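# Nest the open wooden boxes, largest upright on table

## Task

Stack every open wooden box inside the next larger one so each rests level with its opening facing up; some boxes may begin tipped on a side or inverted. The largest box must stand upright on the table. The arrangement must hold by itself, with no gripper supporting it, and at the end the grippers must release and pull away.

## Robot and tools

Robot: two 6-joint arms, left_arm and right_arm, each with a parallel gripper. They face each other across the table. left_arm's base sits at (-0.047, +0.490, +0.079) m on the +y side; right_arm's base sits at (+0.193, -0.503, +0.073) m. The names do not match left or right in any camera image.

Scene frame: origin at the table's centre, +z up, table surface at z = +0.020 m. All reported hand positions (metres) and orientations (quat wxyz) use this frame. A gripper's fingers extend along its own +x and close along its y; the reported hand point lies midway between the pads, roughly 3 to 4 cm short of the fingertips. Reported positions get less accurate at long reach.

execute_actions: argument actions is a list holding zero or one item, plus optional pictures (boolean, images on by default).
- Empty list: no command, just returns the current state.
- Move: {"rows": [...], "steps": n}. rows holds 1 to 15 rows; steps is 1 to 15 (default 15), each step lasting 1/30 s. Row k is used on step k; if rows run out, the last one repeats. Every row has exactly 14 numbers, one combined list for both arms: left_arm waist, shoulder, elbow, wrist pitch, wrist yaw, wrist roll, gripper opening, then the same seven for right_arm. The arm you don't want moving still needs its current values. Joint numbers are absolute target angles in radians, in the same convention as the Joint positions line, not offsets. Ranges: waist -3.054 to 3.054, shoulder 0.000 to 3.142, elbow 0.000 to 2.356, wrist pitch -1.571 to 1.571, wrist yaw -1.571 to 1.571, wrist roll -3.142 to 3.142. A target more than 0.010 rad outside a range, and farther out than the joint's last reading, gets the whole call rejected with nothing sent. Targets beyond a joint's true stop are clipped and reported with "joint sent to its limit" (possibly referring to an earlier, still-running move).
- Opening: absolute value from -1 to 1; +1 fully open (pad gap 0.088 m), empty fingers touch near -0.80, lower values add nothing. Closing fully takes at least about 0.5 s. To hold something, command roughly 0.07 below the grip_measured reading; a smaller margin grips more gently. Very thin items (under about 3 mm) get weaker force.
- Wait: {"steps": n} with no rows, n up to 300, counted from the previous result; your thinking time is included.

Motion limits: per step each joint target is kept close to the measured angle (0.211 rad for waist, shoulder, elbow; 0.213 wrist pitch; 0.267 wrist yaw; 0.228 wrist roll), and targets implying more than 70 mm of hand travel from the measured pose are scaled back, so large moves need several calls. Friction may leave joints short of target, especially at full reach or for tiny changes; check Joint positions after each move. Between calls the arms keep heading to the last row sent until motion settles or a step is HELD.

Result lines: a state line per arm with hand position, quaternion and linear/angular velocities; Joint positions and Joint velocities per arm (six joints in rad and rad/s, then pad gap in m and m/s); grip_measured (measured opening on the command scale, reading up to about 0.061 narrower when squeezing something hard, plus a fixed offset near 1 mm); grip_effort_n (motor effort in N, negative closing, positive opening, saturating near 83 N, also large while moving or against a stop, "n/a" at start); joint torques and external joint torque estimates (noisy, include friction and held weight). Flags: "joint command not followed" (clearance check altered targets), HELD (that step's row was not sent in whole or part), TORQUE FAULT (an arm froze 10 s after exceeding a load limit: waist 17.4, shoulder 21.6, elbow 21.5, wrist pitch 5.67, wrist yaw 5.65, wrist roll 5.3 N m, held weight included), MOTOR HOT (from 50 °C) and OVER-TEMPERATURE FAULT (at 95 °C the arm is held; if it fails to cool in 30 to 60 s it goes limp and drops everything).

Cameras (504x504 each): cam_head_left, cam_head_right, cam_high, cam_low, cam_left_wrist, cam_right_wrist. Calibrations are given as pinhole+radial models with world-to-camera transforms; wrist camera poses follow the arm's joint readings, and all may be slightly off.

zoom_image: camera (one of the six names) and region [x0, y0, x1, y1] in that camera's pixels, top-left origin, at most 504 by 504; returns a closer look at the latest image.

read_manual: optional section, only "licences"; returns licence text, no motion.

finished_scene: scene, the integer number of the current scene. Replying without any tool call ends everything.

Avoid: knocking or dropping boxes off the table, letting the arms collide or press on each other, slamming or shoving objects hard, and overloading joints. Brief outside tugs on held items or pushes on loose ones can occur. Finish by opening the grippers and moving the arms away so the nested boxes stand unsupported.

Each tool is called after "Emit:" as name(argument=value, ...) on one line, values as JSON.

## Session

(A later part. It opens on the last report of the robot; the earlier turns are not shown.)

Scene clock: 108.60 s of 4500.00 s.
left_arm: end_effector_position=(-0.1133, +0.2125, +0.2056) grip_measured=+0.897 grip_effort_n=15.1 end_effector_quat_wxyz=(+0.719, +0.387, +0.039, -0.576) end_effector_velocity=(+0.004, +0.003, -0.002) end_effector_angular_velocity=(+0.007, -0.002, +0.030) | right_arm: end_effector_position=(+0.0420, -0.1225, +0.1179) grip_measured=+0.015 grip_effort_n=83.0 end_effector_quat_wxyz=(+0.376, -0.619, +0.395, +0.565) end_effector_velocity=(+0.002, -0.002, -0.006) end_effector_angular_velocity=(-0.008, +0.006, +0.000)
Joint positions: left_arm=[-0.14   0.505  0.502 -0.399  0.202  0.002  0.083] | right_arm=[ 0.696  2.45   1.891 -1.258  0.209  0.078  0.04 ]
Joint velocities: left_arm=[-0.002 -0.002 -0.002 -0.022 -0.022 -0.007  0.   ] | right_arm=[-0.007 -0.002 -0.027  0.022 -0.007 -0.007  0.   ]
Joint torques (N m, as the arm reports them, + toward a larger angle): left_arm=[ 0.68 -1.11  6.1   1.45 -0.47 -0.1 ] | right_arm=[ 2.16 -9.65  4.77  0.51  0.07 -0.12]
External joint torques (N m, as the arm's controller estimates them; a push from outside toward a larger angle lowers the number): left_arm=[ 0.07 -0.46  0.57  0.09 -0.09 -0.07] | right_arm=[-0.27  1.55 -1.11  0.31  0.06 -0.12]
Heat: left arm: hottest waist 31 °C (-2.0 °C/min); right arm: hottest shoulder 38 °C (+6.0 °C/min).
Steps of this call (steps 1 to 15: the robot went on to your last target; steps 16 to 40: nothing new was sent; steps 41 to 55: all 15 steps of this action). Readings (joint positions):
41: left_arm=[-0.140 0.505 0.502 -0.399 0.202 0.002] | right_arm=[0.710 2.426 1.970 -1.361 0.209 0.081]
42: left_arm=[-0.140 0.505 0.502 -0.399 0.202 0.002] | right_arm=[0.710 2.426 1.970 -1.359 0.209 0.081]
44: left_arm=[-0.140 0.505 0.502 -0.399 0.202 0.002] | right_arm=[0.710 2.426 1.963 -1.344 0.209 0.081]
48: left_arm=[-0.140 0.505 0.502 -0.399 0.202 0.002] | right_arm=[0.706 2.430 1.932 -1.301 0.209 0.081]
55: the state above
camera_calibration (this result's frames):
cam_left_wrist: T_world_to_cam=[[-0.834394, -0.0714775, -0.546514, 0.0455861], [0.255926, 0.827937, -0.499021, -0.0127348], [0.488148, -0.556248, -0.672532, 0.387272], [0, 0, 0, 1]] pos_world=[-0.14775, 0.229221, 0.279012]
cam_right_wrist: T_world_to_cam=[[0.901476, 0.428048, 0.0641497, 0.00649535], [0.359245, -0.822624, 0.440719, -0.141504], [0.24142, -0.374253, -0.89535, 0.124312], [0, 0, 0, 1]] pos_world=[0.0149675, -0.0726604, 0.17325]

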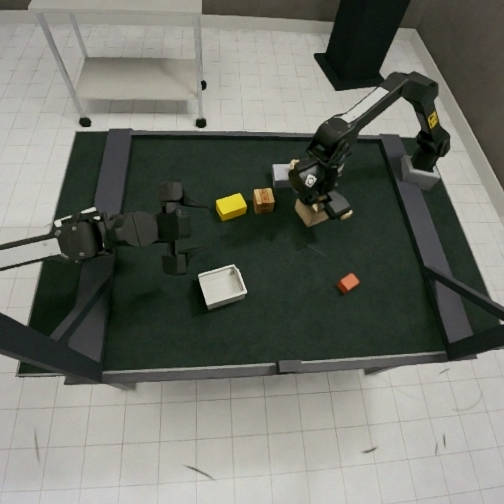

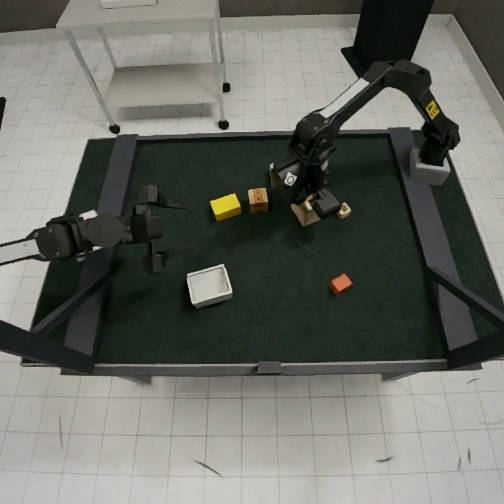

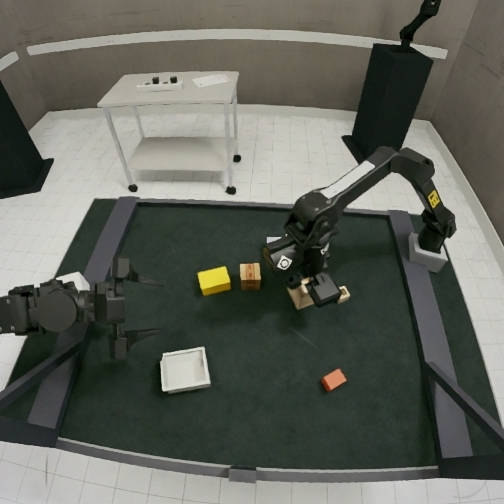

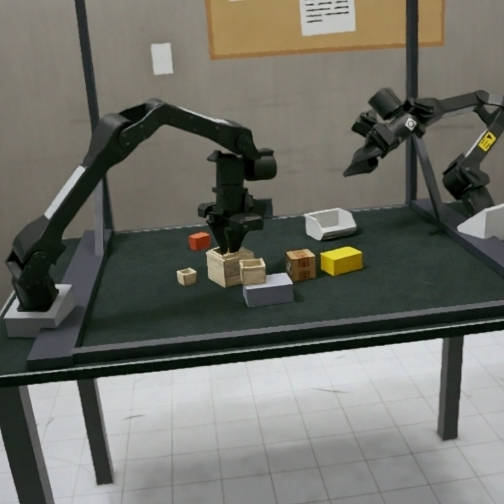

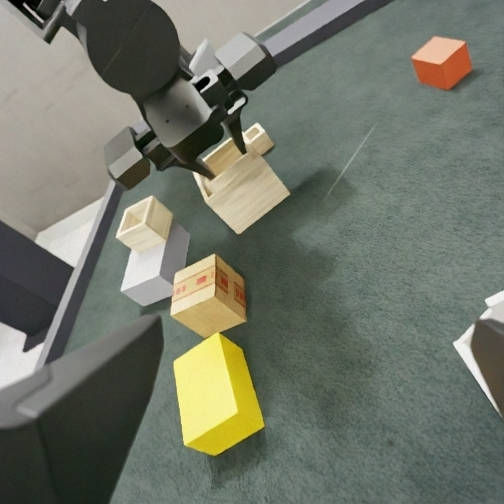

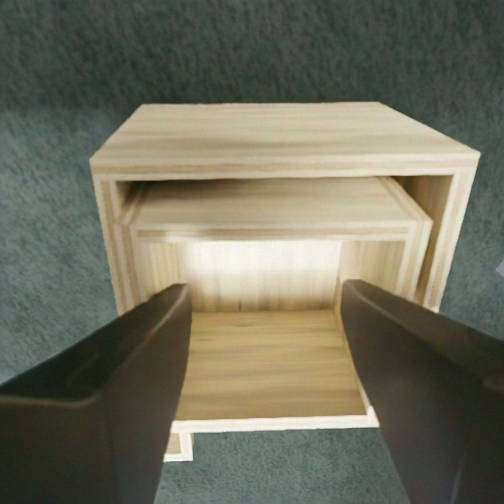

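Emit:
execute_actions(actions=[{"rows":[[-0.139,0.5,0.5,-0.4,0.20,0,0.9,0.694,2.468,1.875,-1.245,0.21,0.073,0.085],[-0.139,0.5,0.5,-0.4,0.20,0,0.9,0.693,2.472,1.868,-1.232,0.21,0.073,0.085],[-0.139,0.5,0.5,-0.4,0.20,0,0.9,0.693,2.472,1.868,-1.232,0.21,0.073,0.085],[-0.139,0.5,0.5,-0.4,0.20,0,0.9,0.693,2.472,1.868,-1.232,0.21,0.073,0.085],[-0.139,0.5,0.5,-0.4,0.20,0,0.9,0.693,2.472,1.868,-1.232,0.21,0.073,0.085],[-0.139,0.5,0.5,-0.4,0.20,0,0.9,0.693,2.472,1.868,-1.232,0.21,0.073,0.085],[-0.139,0.5,0.5,-0.4,0.20,0,0.9,0.693,2.472,1.868,-1.232,0.21,0.073,0.085],[-0.139,0.5,0.5,-0.4,0.20,0,0.9,0.693,2.472,1.868,-1.232,0.21,0.073,0.0],[-0.139,0.5,0.5,-0.4,0.20,0,0.9,0.693,2.472,1.868,-1.232,0.21,0.073,-0.05],[-0.139,0.5,0.5,-0.4,0.20,0,0.9,0.693,2.472,1.868,-1.232,0.21,0.073,-0.1],[-0.139,0.5,0.5,-0.4,0.20,0,0.9,0.693,2.472,1.868,-1.232,0.21,0.073,-0.2],[-0.139,0.5,0.5,-0.4,0.20,0,0.9,0.693,2.472,1.868,-1.232,0.21,0.073,-0.4],[-0.139,0.5,0.5,-0.4,0.20,0,0.9,0.693,2.472,1.868,-1.232,0.21,0.073,-0.8]]}], pictures=false)

Emit:
execute_actions(actions=[{"rows":[[-0.139,0.5,0.5,-0.4,0.20,0,0.9,0.693,2.455,1.875,-1.25,0.21,0.073,-0.8],[-0.139,0.5,0.5,-0.4,0.20,0,0.9,0.695,2.44,1.885,-1.27,0.21,0.073,-0.8],[-0.139,0.5,0.5,-0.4,0.20,0,0.9,0.698,2.43,1.90,-1.29,0.21,0.073,-0.8],[-0.139,0.5,0.5,-0.4,0.20,0,0.9,0.70,2.42,1.915,-1.31,0.21,0.073,-0.8],[-0.139,0.5,0.5,-0.4,0.20,0,0.9,0.703,2.41,1.935,-1.335,0.21,0.073,-0.8],[-0.139,0.5,0.5,-0.4,0.20,0,0.9,0.706,2.40,1.955,-1.36,0.21,0.073,-0.8],[-0.139,0.5,0.5,-0.4,0.20,0,0.9,0.71,2.39,1.975,-1.385,0.21,0.073,-0.8],[-0.139,0.5,0.5,-0.4,0.20,0,0.9,0.71,2.36,1.97,-1.39,0.21,0.07,-0.8],[-0.139,0.5,0.5,-0.4,0.20,0,0.9,0.71,2.32,1.94,-1.38,0.21,0.06,-0.8],[-0.139,0.5,0.5,-0.4,0.20,0,0.9,0.71,2.28,1.9,-1.36,0.21,0.05,-0.8],[-0.139,0.5,0.5,-0.4,0.20,0,0.9,0.70,2.23,1.84,-1.33,0.21,0.04,-0.8],[-0.139,0.5,0.5,-0.4,0.20,0,0.9,0.68,2.18,1.77,-1.29,0.21,0.03,-0.8],[-0.139,0.5,0.5,-0.4,0.20,0,0.9,0.66,2.13,1.7,-1.25,0.21,0.02,-0.8],[-0.139,0.5,0.5,-0.4,0.20,0,0.9,0.64,2.08,1.63,-1.21,0.21,0.0,-0.8],[-0.139,0.5,0.5,-0.4,0.20,0,0.9,0.62,2.03,1.56,-1.17,0.21,-0.02,-0.8]]}])

Scene clock: 111.03 s of 4500.00 s.
left_arm: end_effector_position=(-0.1133, +0.2125, +0.2056) grip_measured=+0.897 grip_effort_n=15.1 end_effector_quat_wxyz=(+0.719, +0.387, +0.039, -0.576) end_effector_velocity=(+0.001, +0.002, -0.000) end_effector_angular_velocity=(-0.007, +0.014, +0.016) | right_arm: end_effector_position=(+0.0409, -0.1213, +0.1131) grip_measured=-0.481 grip_effort_n=-16.0 end_effector_quat_wxyz=(+0.378, -0.617, +0.394, +0.567) end_effector_velocity=(+0.001, -0.002, +0.000) end_effector_angular_velocity=(-0.011, +0.004, +0.006)
Joint positions: left_arm=[-0.14   0.505  0.502 -0.399  0.202  0.002  0.083] | right_arm=[ 0.695  2.453  1.878 -1.234  0.209  0.077  0.015]
Joint velocities: left_arm=[-0.002 -0.007 -0.002 -0.007 -0.007 -0.022 -0.   ] | right_arm=[-0.002 -0.002 -0.002 -0.007 -0.007 -0.007 -0.175]
Joint torques (N m, as the arm reports them, + toward a larger angle): left_arm=[ 0.68 -1.14  6.11  1.43 -0.46 -0.11] | right_arm=[ 2.15 -9.24  4.63  0.45  0.11 -0.13]
External joint torques (N m, as the arm's controller estimates them; a push from outside toward a larger angle lowers the number): left_arm=[ 0.06 -0.38  0.44  0.03 -0.09 -0.08] | right_arm=[-0.19  1.39 -0.96  0.24  0.1  -0.13]
Heat: left arm: hottest waist 31 °C (-2.0 °C/min); right arm: hottest shoulder 38 °C (+5.1 °C/min).
Steps of this call (steps 1 to 15: the robot went on to your last target; steps 16 to 58: nothing new was sent; steps 59 to 73: all 15 steps of this action). Readings (joint positions):
59: left_arm=[-0.140 0.505 0.502 -0.399 0.202 0.002] | right_arm=[0.696 2.450 1.891 -1.254 0.209 0.077]
60: left_arm=[-0.140 0.505 0.502 -0.399 0.202 0.002] | right_arm=[0.696 2.450 1.888 -1.250 0.209 0.077]
62: left_arm=[-0.140 0.505 0.502 -0.399 0.202 0.002] | right_arm=[0.696 2.450 1.883 -1.240 0.209 0.077]
66: left_arm=[-0.140 0.505 0.502 -0.399 0.202 0.002] | right_arm=[0.695 2.453 1.879 -1.236 0.209 0.077]
73: the state above

Scene clock: 111.53 s of 4500.00 s.
left_arm: end_effector_position=(-0.1133, +0.2125, +0.2056) grip_measured=+0.897 grip_effort_n=15.1 end_effector_quat_wxyz=(+0.719, +0.387, +0.039, -0.576) end_effector_velocity=(+0.001, +0.001, -0.001) end_effector_angular_velocity=(+0.002, +0.004, +0.011) | right_arm: end_effector_position=(+0.0751, -0.1412, +0.1938) grip_measured=-0.788 grip_effort_n=-70.9 end_effector_quat_wxyz=(+0.397, -0.578, +0.367, +0.611) end_effector_velocity=(+0.293, -0.097, +0.118) end_effector_angular_velocity=(+0.597, +0.345, -0.167)
Joint positions: left_arm=[-0.14   0.505  0.502 -0.399  0.202  0.002  0.083] | right_arm=[ 0.681  2.152  1.74  -1.256  0.209  0.022  0.   ]
Joint velocities: left_arm=[-0.002 -0.002 -0.002 -0.007 -0.007 -0.007 -0.   ] | right_arm=[-0.486 -1.556 -1.624  0.872  0.007 -0.462 -0.   ]
Joint torques (N m, as the arm reports them, + toward a larger angle): left_arm=[ 0.7  -1.13  6.1   1.44 -0.46 -0.09] | right_arm=[ 0.15 -8.85  3.78  0.76  0.07 -0.1 ]
External joint torques (N m, as the arm's controller estimates them; a push from outside toward a larger angle lowers the number): left_arm=[ 0.09 -0.44  0.48  0.05 -0.09 -0.07] | right_arm=[-0.48 -1.12 -1.34  0.32 -0.03 -0.12]
Heat: left arm: hottest waist 31 °C (-2.0 °C/min); right arm: hottest shoulder 38 °C (+5.0 °C/min).
Steps of this call (steps 1 to 15: all 15 steps of this action). Readings (joint positions):
1: left_arm=[-0.140 0.505 0.502 -0.399 0.202 0.002] | right_arm=[0.695 2.453 1.878 -1.234 0.209 0.077]
2: left_arm=[-0.140 0.505 0.502 -0.399 0.202 0.002] | right_arm=[0.695 2.453 1.878 -1.239 0.209 0.077]
4: left_arm=[-0.140 0.505 0.502 -0.399 0.202 0.002] | right_arm=[0.695 2.452 1.883 -1.271 0.209 0.077]
8: left_arm=[-0.140 0.505 0.502 -0.399 0.202 0.002] | right_arm=[0.700 2.433 1.929 -1.347 0.209 0.077]
15: the state above
camera_calibration (this result's frames):
cam_left_wrist: T_world_to_cam=[[-0.834394, -0.0714775, -0.546514, 0.0455861], [0.255926, 0.827937, -0.499021, -0.0127348], [0.488148, -0.556248, -0.672532, 0.387272], [0, 0, 0, 1]] pos_world=[-0.14775, 0.229221, 0.279012]
cam_right_wrist: T_world_to_cam=[[0.900013, 0.432023, 0.0577345, -0.0183526], [0.395336, -0.864911, 0.309254, -0.185452], [0.18354, -0.255508, -0.949225, 0.208843], [0, 0, 0, 1]] pos_world=[0.0515022, -0.0991093, 0.25665]

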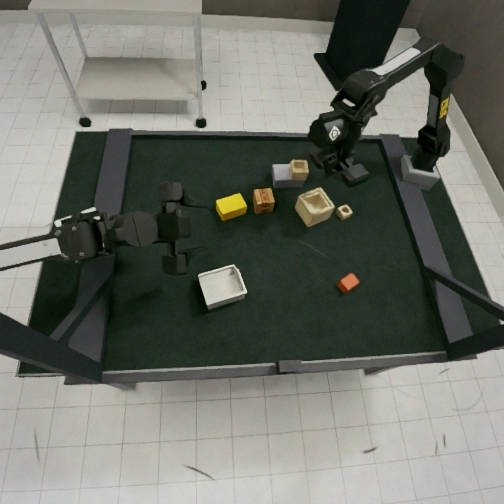

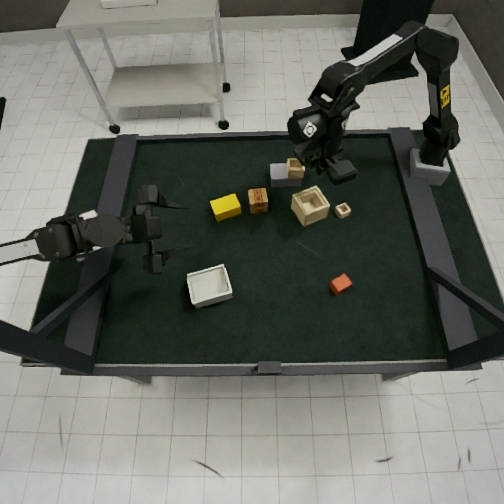

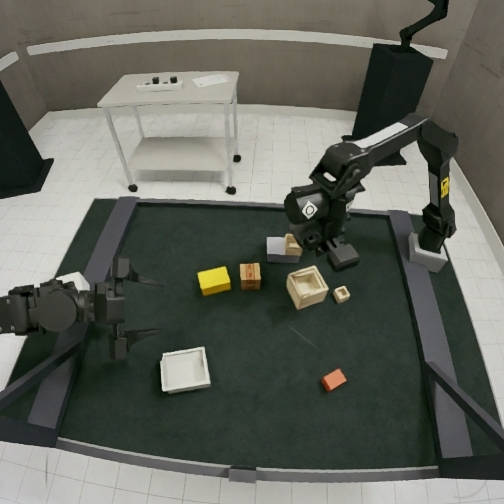

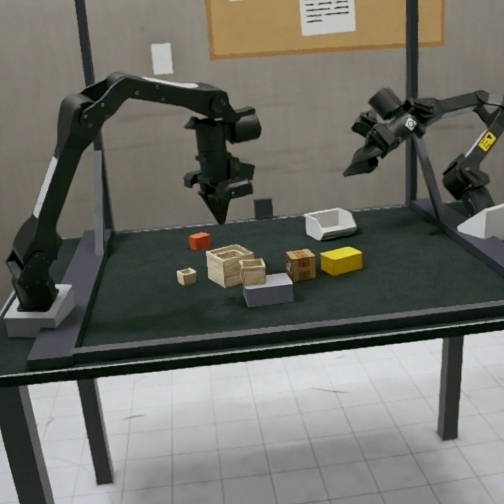

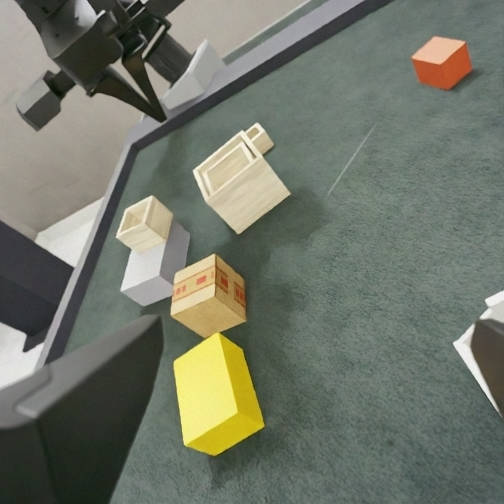

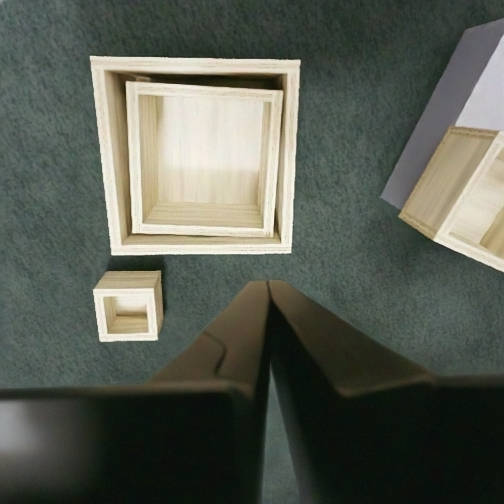

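Emit:
execute_actions(actions=[{"rows":[[-0.139,0.5,0.5,-0.4,0.20,0,0.9,0.6,2.05,1.62,-1.19,0.21,0.0,-0.8],[-0.139,0.5,0.5,-0.4,0.20,0,0.9,0.58,2.07,1.66,-1.2,0.213,0.02,-0.8],[-0.139,0.5,0.5,-0.4,0.20,0,0.9,0.56,2.09,1.70,-1.22,0.215,0.05,-0.8],[-0.139,0.5,0.5,-0.4,0.20,0,0.9,0.54,2.12,1.74,-1.235,0.218,0.08,-0.8],[-0.139,0.5,0.5,-0.4,0.20,0,0.9,0.52,2.15,1.78,-1.25,0.22,0.11,-0.8],[-0.139,0.5,0.5,-0.4,0.20,0,0.9,0.50,2.18,1.82,-1.265,0.222,0.14,-0.8],[-0.139,0.5,0.5,-0.4,0.20,0,0.9,0.48,2.21,1.86,-1.28,0.224,0.17,-0.8],[-0.139,0.5,0.5,-0.4,0.20,0,0.9,0.46,2.24,1.89,-1.29,0.226,0.19,-0.8],[-0.139,0.5,0.5,-0.4,0.20,0,0.9,0.445,2.27,1.92,-1.305,0.228,0.2,-0.8],[-0.139,0.5,0.5,-0.4,0.20,0,0.9,0.43,2.295,1.935,-1.314,0.229,0.206,-0.8]]}], pictures=false)

Emit:
execute_actions(actions=[{"steps":12}])

Scene clock: 113.63 s of 4500.00 s.
left_arm: end_effector_position=(-0.1133, +0.2125, +0.2056) grip_measured=+0.897 grip_effort_n=15.1 end_effector_quat_wxyz=(+0.719, +0.387, +0.039, -0.576) end_effector_velocity=(+0.002, +0.001, -0.001) end_effector_angular_velocity=(-0.001, -0.004, +0.018) | right_arm: end_effector_position=(+0.1676, -0.0885, +0.1673) grip_measured=-0.789 grip_effort_n=-72.3 end_effector_quat_wxyz=(+0.500, -0.498, +0.499, +0.503) end_effector_velocity=(-0.002, -0.008, -0.067) end_effector_angular_velocity=(-0.198, -0.029, -0.037)
Joint positions: left_arm=[-0.14   0.505  0.502 -0.399  0.202  0.002  0.083] | right_arm=[ 0.422  2.275  1.914 -1.308  0.228  0.197  0.   ]
Joint velocities: left_arm=[-0.007 -0.002 -0.002 -0.007 -0.022 -0.007 -0.   ] | right_arm=[-0.032  0.168  0.007 -0.037 -0.007  0.051 -0.   ]
Joint torques (N m, as the arm reports them, + toward a larger angle): left_arm=[ 0.7  -1.15  6.12  1.43 -0.47 -0.1 ] | right_arm=[ 3.51 -9.87  7.39  0.36  0.03  0.18]
External joint torques (N m, as the arm's controller estimates them; a push from outside toward a larger angle lowers the number): left_arm=[ 0.1  -0.47  0.52  0.05 -0.1  -0.07] | right_arm=[-0.44  1.48  0.9  -0.03  0.1   0.19]
Heat: left arm: hottest waist 31 °C (-2.0 °C/min); right arm: hottest shoulder 38 °C (+5.0 °C/min).
Steps of this call (steps 1 to 30: the robot went on to your last target; steps 31 to 48: nothing new was sent; steps 49 to 63: all 15 steps of this action). Readings (joint positions):
49: left_arm=[-0.140 0.505 0.502 -0.399 0.202 0.002] | right_arm=[0.619 2.038 1.573 -1.174 0.211 -0.015]
50: left_arm=[-0.140 0.505 0.502 -0.399 0.202 0.002] | right_arm=[0.616 2.041 1.586 -1.183 0.211 -0.011]
52: left_arm=[-0.140 0.505 0.502 -0.399 0.202 0.002] | right_arm=[0.596 2.061 1.640 -1.204 0.210 0.022]
56: left_arm=[-0.140 0.505 0.502 -0.399 0.202 0.002] | right_arm=[0.520 2.144 1.800 -1.254 0.217 0.123]
63: the state above

Scene clock: 114.03 s of 4500.00 s.
left_arm: end_effector_position=(-0.1133, +0.2125, +0.2056) grip_measured=+0.897 grip_effort_n=15.1 end_effector_quat_wxyz=(+0.719, +0.387, +0.039, -0.576) end_effector_velocity=(+0.003, +0.001, -0.000) end_effector_angular_velocity=(-0.004, -0.005, +0.021) | right_arm: end_effector_position=(+0.1642, -0.0863, +0.1695) grip_measured=-0.789 grip_effort_n=-72.3 end_effector_quat_wxyz=(+0.501, -0.496, +0.497, +0.505) end_effector_velocity=(+0.005, -0.000, +0.001) end_effector_angular_velocity=(-0.003, -0.007, +0.001)
Joint positions: left_arm=[-0.14   0.505  0.502 -0.399  0.202  0.002  0.083] | right_arm=[ 0.43   2.281  1.929 -1.312  0.228  0.202  0.   ]
Joint velocities: left_arm=[-0.002 -0.002 -0.002 -0.007 -0.022 -0.007 -0.   ] | right_arm=[-0.007 -0.002  0.002 -0.007  0.007 -0.007 -0.   ]
Joint torques (N m, as the arm reports them, + toward a larger angle): left_arm=[ 0.7  -1.15  6.11  1.44 -0.47 -0.1 ] | right_arm=[ 2.62 -9.1   6.39  0.27  0.04  0.07]
External joint torques (N m, as the arm's controller estimates them; a push from outside toward a larger angle lowers the number): left_arm=[ 0.09 -0.46  0.5   0.06 -0.09 -0.07] | right_arm=[ 0.14  0.99  0.62 -0.09  0.02  0.07]
Heat: left arm: hottest waist 31 °C (-2.0 °C/min); right arm: hottest shoulder 38 °C (+5.1 °C/min).
Steps of this call (steps 1 to 12: the robot went on to your last target). Readings (joint positions):
1: left_arm=[-0.140 0.505 0.502 -0.399 0.202 0.002] | right_arm=[0.422 2.279 1.914 -1.310 0.228 0.199]
2: left_arm=[-0.140 0.505 0.502 -0.399 0.202 0.002] | right_arm=[0.424 2.281 1.916 -1.310 0.228 0.199]
4: left_arm=[-0.140 0.505 0.502 -0.399 0.202 0.002] | right_arm=[0.427 2.281 1.921 -1.312 0.228 0.201]
8: left_arm=[-0.140 0.505 0.502 -0.399 0.202 0.002] | right_arm=[0.430 2.281 1.929 -1.312 0.228 0.202]
12: the state above
camera_calibration (this result's frames):
cam_left_wrist: T_world_to_cam=[[-0.834394, -0.0714775, -0.546514, 0.0455861], [0.255926, 0.827937, -0.499021, -0.0127348], [0.488148, -0.556248, -0.672532, 0.387272], [0, 0, 0, 1]] pos_world=[-0.14775, 0.229221, 0.279012]
cam_right_wrist: T_world_to_cam=[[0.99884, 0.0249411, 0.0411967, -0.169401], [0.00862525, -0.934259, 0.35649, -0.116192], [0.0473797, -0.355721, -0.933391, 0.19439], [0, 0, 0, 1]] pos_world=[0.160996, -0.0351802, 0.229842]

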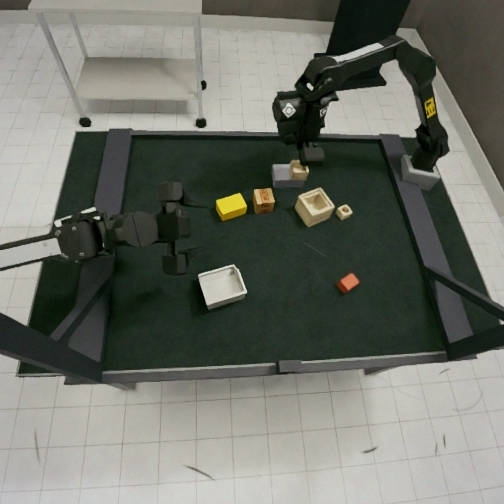

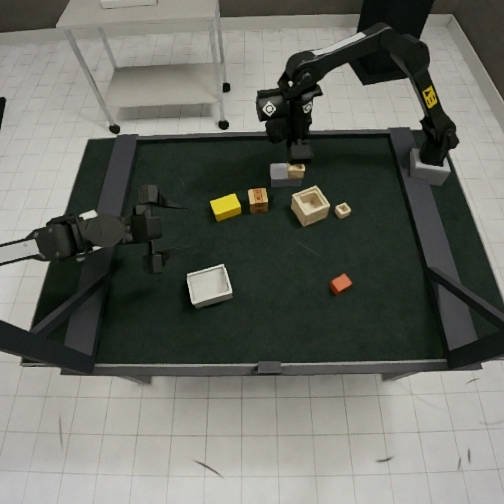

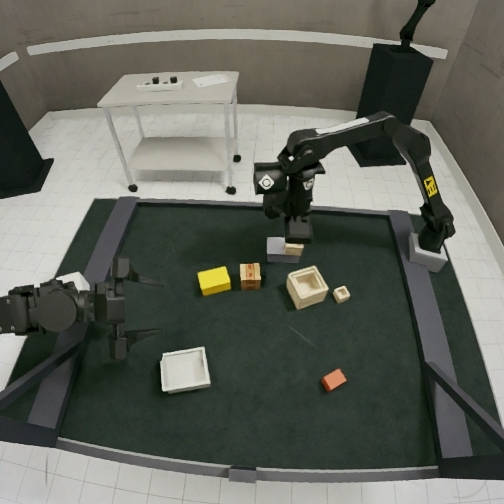

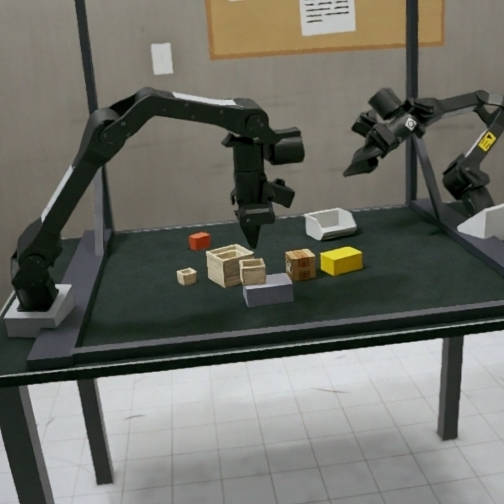

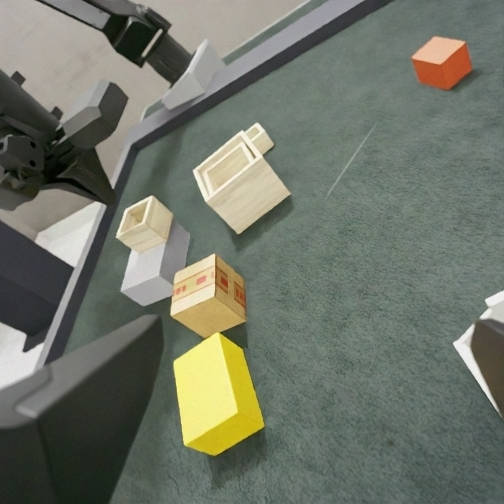

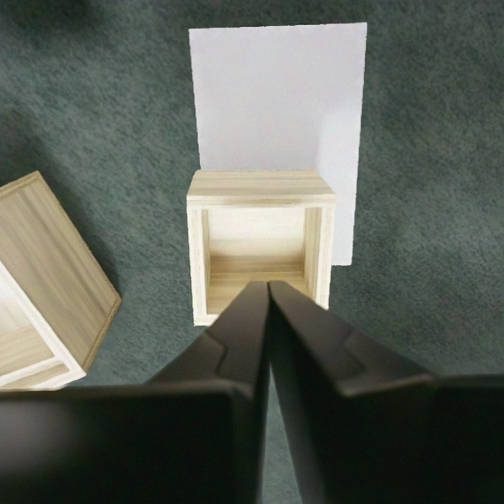

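Emit:
execute_actions(actions=[{"rows":[[-0.139,0.5,0.5,-0.4,0.20,0,0.9,0.428,2.265,1.90,-1.3,0.229,0.2,-0.8],[-0.139,0.5,0.5,-0.4,0.20,0,0.9,0.426,2.26,1.88,-1.285,0.229,0.198,-0.8],[-0.139,0.5,0.5,-0.4,0.20,0,0.9,0.424,2.26,1.86,-1.265,0.229,0.196,-0.8],[-0.139,0.5,0.5,-0.4,0.20,0,0.9,0.422,2.265,1.84,-1.245,0.229,0.194,-0.8],[-0.139,0.5,0.5,-0.4,0.20,0,0.9,0.42,2.27,1.82,-1.225,0.23,0.192,-0.8],[-0.139,0.5,0.5,-0.4,0.20,0,0.9,0.418,2.275,1.80,-1.205,0.23,0.19,-0.8],[-0.139,0.5,0.5,-0.4,0.20,0,0.9,0.416,2.28,1.78,-1.185,0.23,0.19,-0.8],[-0.139,0.5,0.5,-0.4,0.20,0,0.9,0.414,2.28,1.76,-1.165,0.231,0.19,-0.8],[-0.139,0.5,0.5,-0.4,0.20,0,0.9,0.412,2.28,1.74,-1.145,0.231,0.19,-0.8],[-0.139,0.5,0.5,-0.4,0.20,0,0.9,0.411,2.28,1.725,-1.128,0.231,0.19,-0.8]]}])

Scene clock: 115.80 s of 4500.00 s.
left_arm: end_effector_position=(-0.1133, +0.2125, +0.2056) grip_measured=+0.897 grip_effort_n=15.1 end_effector_quat_wxyz=(+0.719, +0.387, +0.039, -0.576) end_effector_velocity=(+0.003, +0.001, -0.000) end_effector_angular_velocity=(-0.004, -0.005, +0.021) | right_arm: end_effector_position=(+0.1627, -0.0956, +0.1242) grip_measured=-0.789 grip_effort_n=-72.3 end_effector_quat_wxyz=(+0.500, -0.498, +0.502, +0.500) end_effector_velocity=(-0.002, +0.008, -0.009) end_effector_angular_velocity=(+0.041, +0.016, -0.010)
Joint positions: left_arm=[-0.14   0.505  0.502 -0.399  0.202  0.002  0.083] | right_arm=[ 0.413  2.273  1.737 -1.137  0.228  0.195  0.   ]
Joint velocities: left_arm=[-0.002 -0.002 -0.002 -0.007 -0.022 -0.007  0.   ] | right_arm=[-0.007  0.002 -0.032  0.081 -0.007 -0.007 -0.   ]
Joint torques (N m, as the arm reports them, + toward a larger angle): left_arm=[ 0.71 -1.12  6.13  1.44 -0.47 -0.1 ] | right_arm=[ 2.49 -9.69  4.44  0.66  0.17 -0.12]
External joint torques (N m, as the arm's controller estimates them; a push from outside toward a larger angle lowers the number): left_arm=[ 0.09 -0.45  0.57  0.07 -0.09 -0.08] | right_arm=[-0.09  0.57 -1.38  0.27  0.16 -0.12]
Heat: left arm: hottest waist 31 °C (-2.0 °C/min); right arm: hottest shoulder 38 °C (+5.0 °C/min).
Steps of this call (steps 1 to 30: the robot went on to your last target; steps 31 to 38: nothing new was sent; steps 39 to 53: all 15 steps of this action). Readings (joint positions):
39: left_arm=[-0.140 0.505 0.502 -0.399 0.202 0.002] | right_arm=[0.430 2.281 1.928 -1.312 0.228 0.202]
40: left_arm=[-0.140 0.505 0.502 -0.399 0.202 0.002] | right_arm=[0.430 2.280 1.922 -1.307 0.228 0.202]
42: left_arm=[-0.140 0.505 0.502 -0.399 0.202 0.002] | right_arm=[0.430 2.274 1.896 -1.283 0.228 0.202]
46: left_arm=[-0.140 0.505 0.502 -0.399 0.202 0.002] | right_arm=[0.424 2.273 1.822 -1.213 0.228 0.197]
53: the state above
camera_calibration (this result's frames):
cam_left_wrist: T_world_to_cam=[[-0.834394, -0.0714775, -0.546514, 0.0455861], [0.255926, 0.827937, -0.499021, -0.0127348], [0.488148, -0.556248, -0.672532, 0.387272], [0, 0, 0, 1]] pos_world=[-0.14775, 0.229221, 0.279012]
cam_right_wrist: T_world_to_cam=[[0.998974, 0.0177294, 0.0416632, -0.166571], [0.00114582, -0.929756, 0.368175, -0.108533], [0.0452641, -0.367749, -0.928823, 0.147529], [0, 0, 0, 1]] pos_world=[0.159847, -0.0437026, 0.183928]

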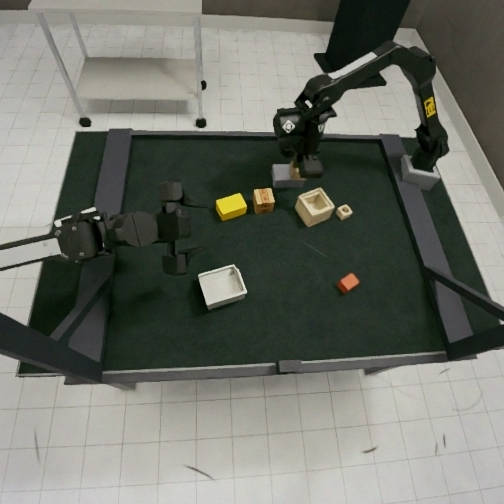

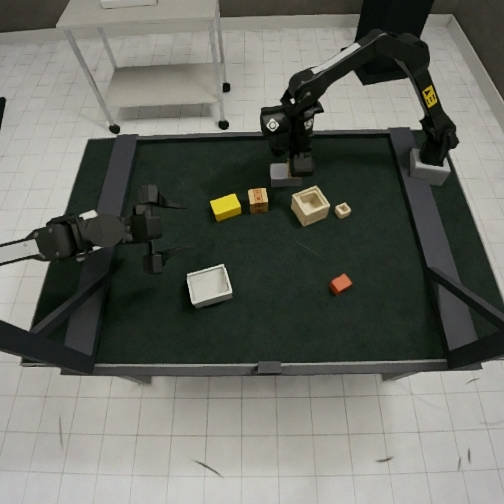

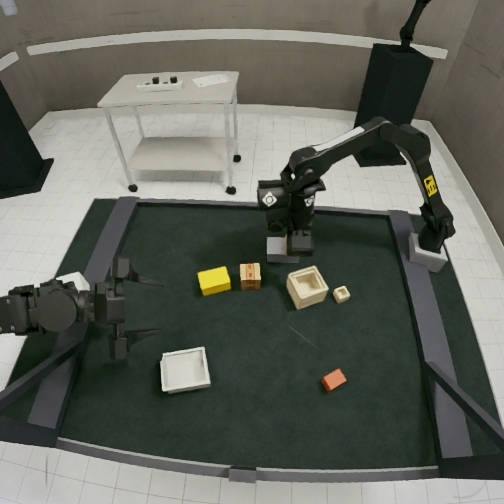

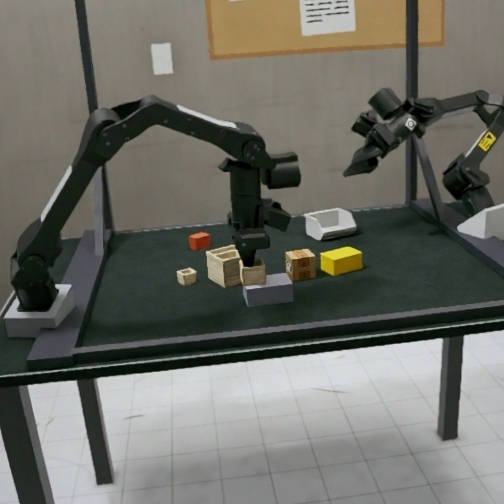

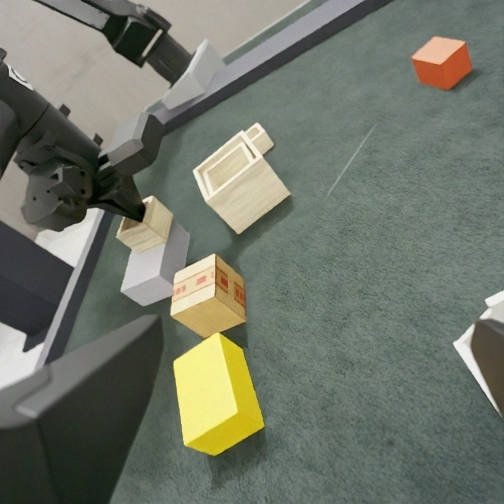

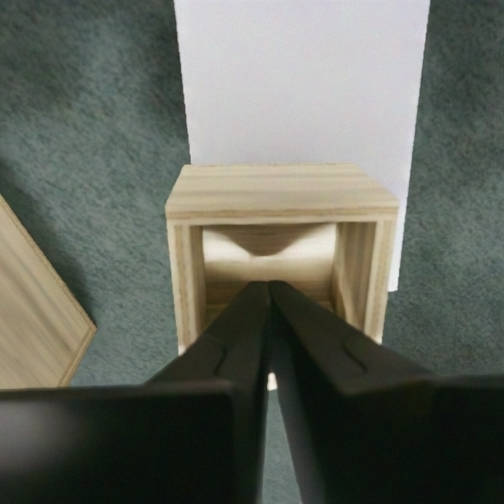

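Emit:
execute_actions(actions=[{"rows":[[-0.139,0.5,0.5,-0.4,0.20,0,0.9,0.405,2.28,1.73,-1.132,0.231,0.19,-0.7],[-0.139,0.5,0.5,-0.4,0.20,0,0.9,0.405,2.28,1.73,-1.132,0.231,0.19,-0.6],[-0.139,0.5,0.5,-0.4,0.20,0,0.9,0.405,2.28,1.73,-1.132,0.231,0.19,-0.53],[-0.139,0.5,0.5,-0.4,0.20,0,0.9,0.405,2.28,1.73,-1.132,0.231,0.19,-0.46],[-0.139,0.5,0.5,-0.4,0.20,0,0.9,0.405,2.28,1.73,-1.132,0.231,0.19,-0.4],[-0.139,0.5,0.5,-0.4,0.20,0,0.9,0.405,2.28,1.73,-1.132,0.231,0.19,-0.35],[-0.139,0.5,0.5,-0.4,0.20,0,0.9,0.405,2.28,1.73,-1.132,0.231,0.19,-0.3],[-0.139,0.5,0.5,-0.4,0.20,0,0.9,0.405,2.28,1.73,-1.132,0.231,0.19,-0.25],[-0.139,0.5,0.5,-0.4,0.20,0,0.9,0.405,2.28,1.73,-1.132,0.231,0.19,-0.2]]}])

Scene clock: 117.30 s of 4500.00 s.
left_arm: end_effector_position=(-0.1133, +0.2125, +0.2056) grip_measured=+0.897 grip_effort_n=15.1 end_effector_quat_wxyz=(+0.719, +0.387, +0.039, -0.576) end_effector_velocity=(+0.003, +0.001, -0.000) end_effector_angular_velocity=(-0.009, +0.006, +0.029) | right_arm: end_effector_position=(+0.1647, -0.0945, +0.1233) grip_measured=-0.284 grip_effort_n=83.0 end_effector_quat_wxyz=(+0.502, -0.495, +0.503, +0.500) end_effector_velocity=(-0.000, -0.000, -0.001) end_effector_angular_velocity=(+0.004, -0.007, -0.006)
Joint positions: left_arm=[-0.14   0.505  0.502 -0.399  0.202  0.002  0.083] | right_arm=[ 0.408  2.273  1.735 -1.131  0.229  0.194  0.025]
Joint velocities: left_arm=[-0.002 -0.002 -0.002 -0.007 -0.022 -0.022 -0.   ] | right_arm=[ 0.002 -0.002 -0.007  0.007  0.007  0.007 -0.   ]
Joint torques (N m, as the arm reports them, + toward a larger angle): left_arm=[ 0.74 -1.17  6.12  1.44 -0.46 -0.1 ] | right_arm=[ 2.68 -9.61  4.93  0.35  0.13 -0.11]
External joint torques (N m, as the arm's controller estimates them; a push from outside toward a larger angle lowers the number): left_arm=[ 0.12 -0.47  0.51  0.05 -0.08 -0.07] | right_arm=[-0.04  0.29 -0.7   0.01  0.14 -0.11]
Heat: left arm: hottest waist 31 °C (-2.0 °C/min); right arm: hottest shoulder 38 °C (+5.1 °C/min).
Steps of this call (steps 1 to 15: the robot went on to your last target; steps 16 to 30: nothing new was sent; steps 31 to 45: all 15 steps of this action). Readings (joint positions):
31: left_arm=[-0.140 0.505 0.502 -0.399 0.202 0.002] | right_arm=[0.413 2.273 1.735 -1.130 0.228 0.194]
32: left_arm=[-0.140 0.505 0.502 -0.399 0.202 0.002] | right_arm=[0.412 2.273 1.735 -1.130 0.228 0.194]
34: left_arm=[-0.140 0.505 0.502 -0.399 0.202 0.002] | right_arm=[0.411 2.273 1.735 -1.130 0.228 0.194]
38: left_arm=[-0.140 0.505 0.502 -0.399 0.202 0.002] | right_arm=[0.408 2.273 1.735 -1.130 0.228 0.194]
45: the state above
camera_calibration (this result's frames):
cam_left_wrist: T_world_to_cam=[[-0.834394, -0.0714775, -0.546514, 0.0455861], [0.255926, 0.827937, -0.499021, -0.0127348], [0.488148, -0.556248, -0.672532, 0.387272], [0, 0, 0, 1]] pos_world=[-0.14775, 0.229221, 0.279012]
cam_right_wrist: T_world_to_cam=[[0.999072, 0.0121381, 0.0413205, -0.169038], [-0.00379338, -0.930928, 0.365182, -0.1061], [0.0428991, -0.365, -0.930019, 0.147822], [0, 0, 0, 1]] pos_world=[0.162137, -0.0427648, 0.183208]

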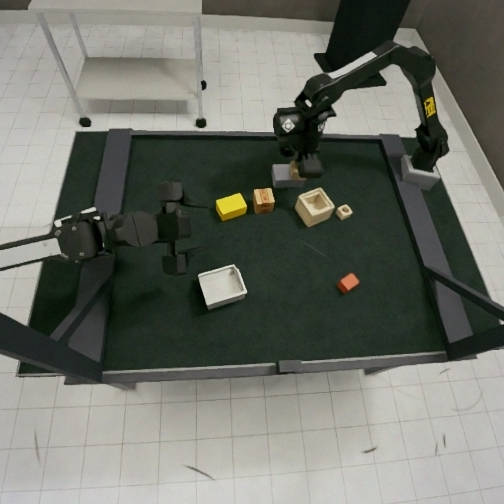

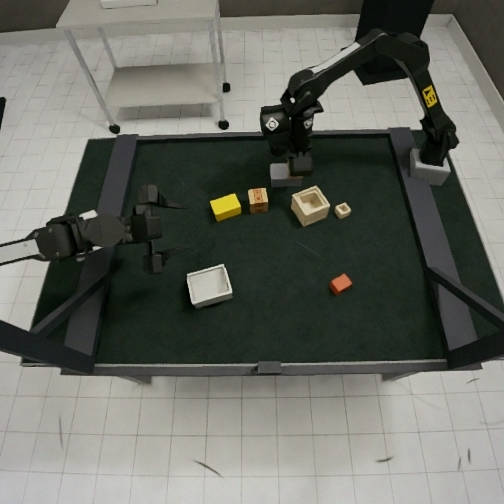

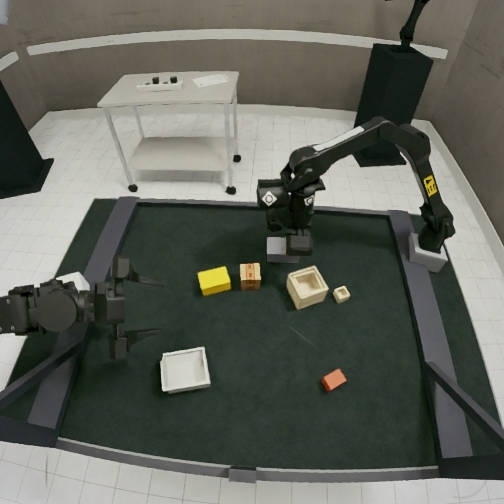

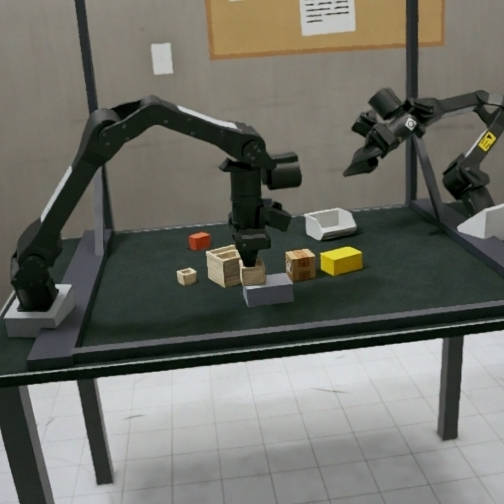

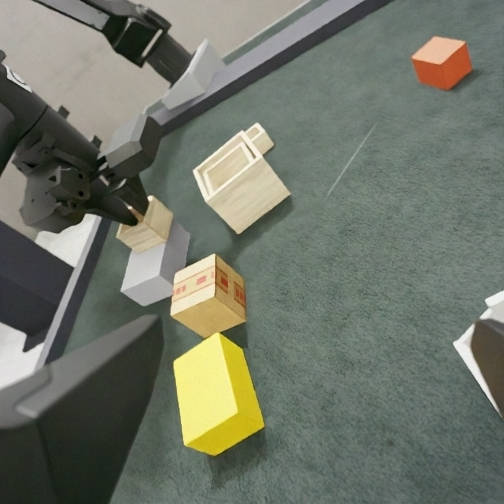

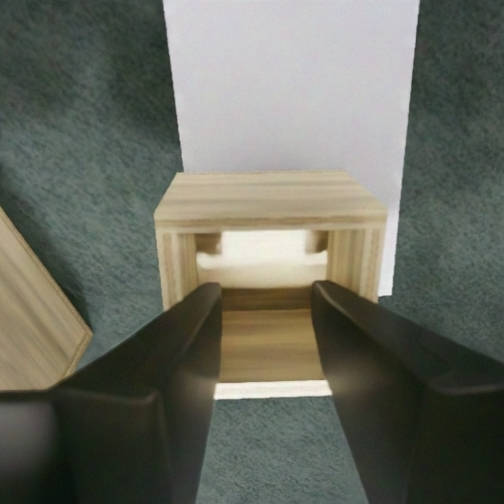

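Emit:
execute_actions(actions=[{"rows":[[-0.139,0.5,0.5,-0.4,0.20,0,0.9,0.41,2.27,1.76,-1.15,0.231,0.19,-0.2],[-0.139,0.5,0.5,-0.4,0.20,0,0.9,0.413,2.27,1.79,-1.18,0.231,0.19,-0.2],[-0.139,0.5,0.5,-0.4,0.20,0,0.9,0.416,2.27,1.82,-1.21,0.231,0.19,-0.2],[-0.139,0.5,0.5,-0.4,0.20,0,0.9,0.42,2.27,1.85,-1.24,0.231,0.19,-0.2],[-0.139,0.5,0.5,-0.4,0.20,0,0.9,0.423,2.27,1.88,-1.27,0.231,0.19,-0.2],[-0.139,0.5,0.5,-0.4,0.20,0,0.9,0.426,2.27,1.91,-1.30,0.231,0.19,-0.2],[-0.139,0.5,0.5,-0.4,0.20,0,0.9,0.43,2.27,1.93,-1.32,0.231,0.19,-0.2],[-0.139,0.5,0.5,-0.4,0.20,0,0.9,0.45,2.27,1.93,-1.32,0.23,0.185,-0.2],[-0.139,0.5,0.5,-0.4,0.20,0,0.9,0.48,2.275,1.93,-1.32,0.225,0.175,-0.2],[-0.139,0.5,0.5,-0.4,0.20,0,0.9,0.51,2.28,1.93,-1.32,0.22,0.165,-0.2],[-0.139,0.5,0.5,-0.4,0.20,0,0.9,0.54,2.29,1.93,-1.32,0.215,0.155,-0.2],[-0.139,0.5,0.5,-0.4,0.20,0,0.9,0.57,2.30,1.93,-1.315,0.21,0.145,-0.2],[-0.139,0.5,0.5,-0.4,0.20,0,0.9,0.60,2.31,1.93,-1.31,0.205,0.135,-0.2],[-0.139,0.5,0.5,-0.4,0.20,0,0.9,0.63,2.32,1.93,-1.305,0.2,0.125,-0.2],[-0.139,0.5,0.5,-0.4,0.20,0,0.9,0.66,2.33,1.93,-1.30,0.197,0.115,-0.2]]}], pictures=false)

Emit:
execute_actions(actions=[{"rows":[[-0.139,0.5,0.5,-0.4,0.20,0,0.9,0.68,2.34,1.93,-1.3,0.194,0.11,-0.2],[-0.139,0.5,0.5,-0.4,0.20,0,0.9,0.695,2.345,1.925,-1.3,0.192,0.1,-0.2],[-0.139,0.5,0.5,-0.4,0.20,0,0.9,0.71,2.35,1.92,-1.297,0.191,0.098,-0.2],[-0.139,0.5,0.5,-0.4,0.20,0,0.9,0.71,2.355,1.91,-1.293,0.191,0.098,-0.2],[-0.139,0.5,0.5,-0.4,0.20,0,0.9,0.71,2.36,1.90,-1.286,0.191,0.098,-0.2]]}])

Emit:
zoom_image(camera="cam_low", region=[180,190,290,300])

Scene clock: 120.40 s of 4500.00 s.
left_arm: end_effector_position=(-0.1133, +0.2125, +0.2056) grip_measured=+0.897 grip_effort_n=15.1 end_effector_quat_wxyz=(+0.719, +0.387, +0.039, -0.576) end_effector_velocity=(+0.000, +0.001, +0.000) end_effector_angular_velocity=(-0.007, +0.014, +0.016) | right_arm: end_effector_position=(+0.1037, -0.0989, +0.1807) grip_measured=-0.284 grip_effort_n=83.0 end_effector_quat_wxyz=(+0.454, -0.535, +0.440, +0.560) end_effector_velocity=(-0.444, -0.115, +0.011) end_effector_angular_velocity=(+0.044, +0.017, +1.318)
Joint positions: left_arm=[-0.14   0.505  0.502 -0.399  0.202  0.002  0.083] | right_arm=[ 0.573  2.285  1.925 -1.308  0.212  0.143  0.025]
Joint velocities: left_arm=[-0.002 -0.002  0.002 -0.007 -0.007 -0.022 -0.   ] | right_arm=[ 1.009  0.222  0.017  0.037 -0.154 -0.3   -0.   ]
Joint torques (N m, as the arm reports them, + toward a larger angle): left_arm=[ 0.74 -1.13  6.13  1.44 -0.47 -0.1 ] | right_arm=[ 3.25 -7.4   6.29  0.72 -0.07 -0.14]
External joint torques (N m, as the arm's controller estimates them; a push from outside toward a larger angle lowers the number): left_arm=[ 0.14 -0.43  0.5   0.05 -0.1  -0.08] | right_arm=[ 0.32  1.98  0.85  0.31 -0.03 -0.13]
Heat: left arm: hottest waist 31 °C (-1.0 °C/min); right arm: hottest shoulder 39 °C (+6.1 °C/min).
Steps of this call (steps 1 to 15: the robot went on to your last target; steps 16 to 78: nothing new was sent; steps 79 to 93: all 15 steps of this action). Readings (joint positions):
79: left_arm=[-0.140 0.505 0.502 -0.399 0.202 0.002] | right_arm=[0.408 2.273 1.737 -1.133 0.229 0.194]
80: left_arm=[-0.140 0.505 0.502 -0.399 0.202 0.002] | right_arm=[0.408 2.273 1.744 -1.143 0.229 0.194]
82: left_arm=[-0.140 0.505 0.502 -0.399 0.202 0.002] | right_arm=[0.409 2.273 1.774 -1.183 0.229 0.194]
86: left_arm=[-0.140 0.505 0.502 -0.399 0.202 0.002] | right_arm=[0.421 2.273 1.880 -1.275 0.229 0.194]
93: the state above

Scene clock: 120.90 s of 4500.00 s.
left_arm: end_effector_position=(-0.1133, +0.2125, +0.2056) grip_measured=+0.897 grip_effort_n=15.1 end_effector_quat_wxyz=(+0.719, +0.387, +0.039, -0.576) end_effector_velocity=(+0.003, +0.001, -0.000) end_effector_angular_velocity=(-0.004, -0.005, +0.021) | right_arm: end_effector_position=(+0.0422, -0.1208, +0.1655) grip_measured=-0.284 grip_effort_n=83.0 end_effector_quat_wxyz=(+0.397, -0.582, +0.393, +0.591) end_effector_velocity=(+0.001, -0.006, +0.001) end_effector_angular_velocity=(-0.022, -0.004, +0.029)
Joint positions: left_arm=[-0.14   0.505  0.502 -0.399  0.202  0.002  0.083] | right_arm=[ 0.709  2.345  1.909 -1.288  0.19   0.103  0.025]
Joint velocities: left_arm=[-0.002 -0.002 -0.002 -0.007 -0.022 -0.007 -0.   ] | right_arm=[ 0.002 -0.002 -0.002 -0.022 -0.007 -0.022 -0.   ]
Joint torques (N m, as the arm reports them, + toward a larger angle): left_arm=[ 0.67 -1.13  6.09  1.44 -0.47 -0.1 ] | right_arm=[ 2.14 -8.8   4.87  0.66  0.06 -0.14]
External joint torques (N m, as the arm's controller estimates them; a push from outside toward a larger angle lowers the number): left_arm=[ 0.05 -0.45  0.48  0.05 -0.09 -0.07] | right_arm=[-0.43  1.35 -0.89  0.31  0.08 -0.14]
Heat: left arm: hottest waist 31 °C (-1.0 °C/min); right arm: hottest shoulder 39 °C (+6.0 °C/min).
Steps of this call (steps 1 to 15: all 15 steps of this action). Readings (joint positions):
1: left_arm=[-0.140 0.505 0.502 -0.399 0.202 0.002] | right_arm=[0.606 2.294 1.925 -1.306 0.207 0.134]
2: left_arm=[-0.140 0.505 0.502 -0.399 0.202 0.002] | right_arm=[0.638 2.303 1.926 -1.303 0.201 0.126]
4: left_arm=[-0.140 0.505 0.502 -0.399 0.202 0.002] | right_arm=[0.691 2.321 1.925 -1.301 0.193 0.113]
8: left_arm=[-0.140 0.505 0.502 -0.399 0.202 0.002] | right_arm=[0.725 2.341 1.912 -1.292 0.190 0.104]
15: the state above
camera_calibration (this result's frames):
cam_left_wrist: T_world_to_cam=[[-0.834394, -0.0714775, -0.546514, 0.0455861], [0.255926, 0.827937, -0.499021, -0.0127348], [0.488148, -0.556248, -0.672532, 0.387272], [0, 0, 0, 1]] pos_world=[-0.14775, 0.229221, 0.279012]
cam_right_wrist: T_world_to_cam=[[0.91746, 0.39555, 0.0425087, 0.00154299], [0.356103, -0.864172, 0.355524, -0.152001], [0.177362, -0.311042, -0.9337, 0.18414], [0, 0, 0, 1]] pos_world=[0.0200529, -0.0746902, 0.225905]

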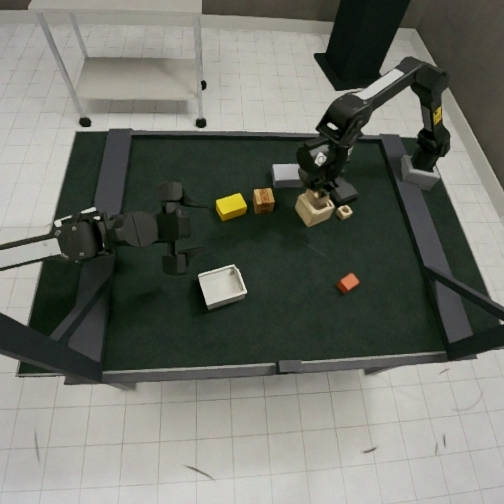

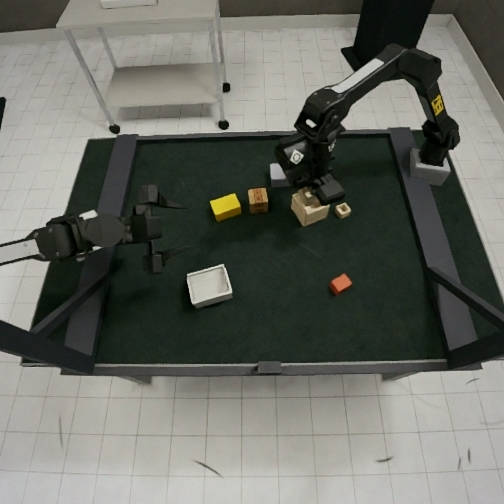

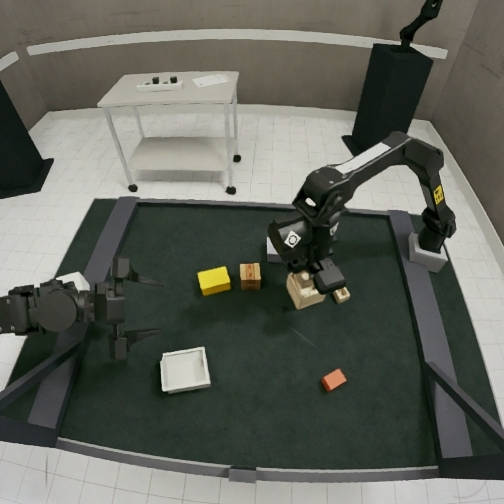

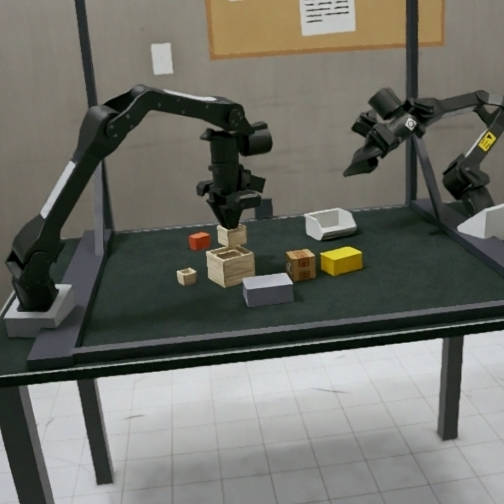

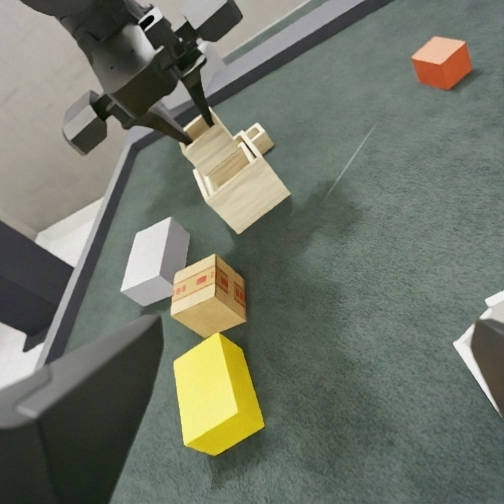

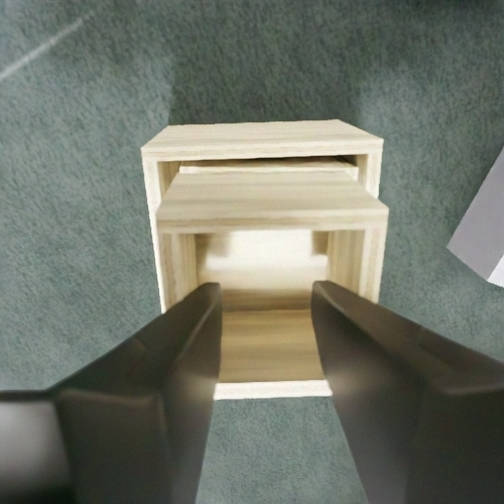

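Region (180, 190, 290, 300) of cam_low's 504x504 image, scaled by 4.582, with more detail than that image has.

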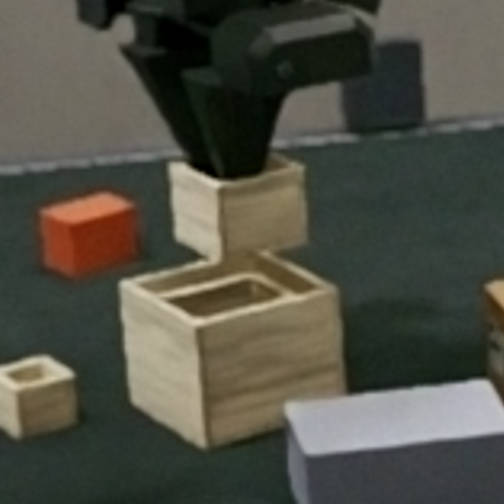

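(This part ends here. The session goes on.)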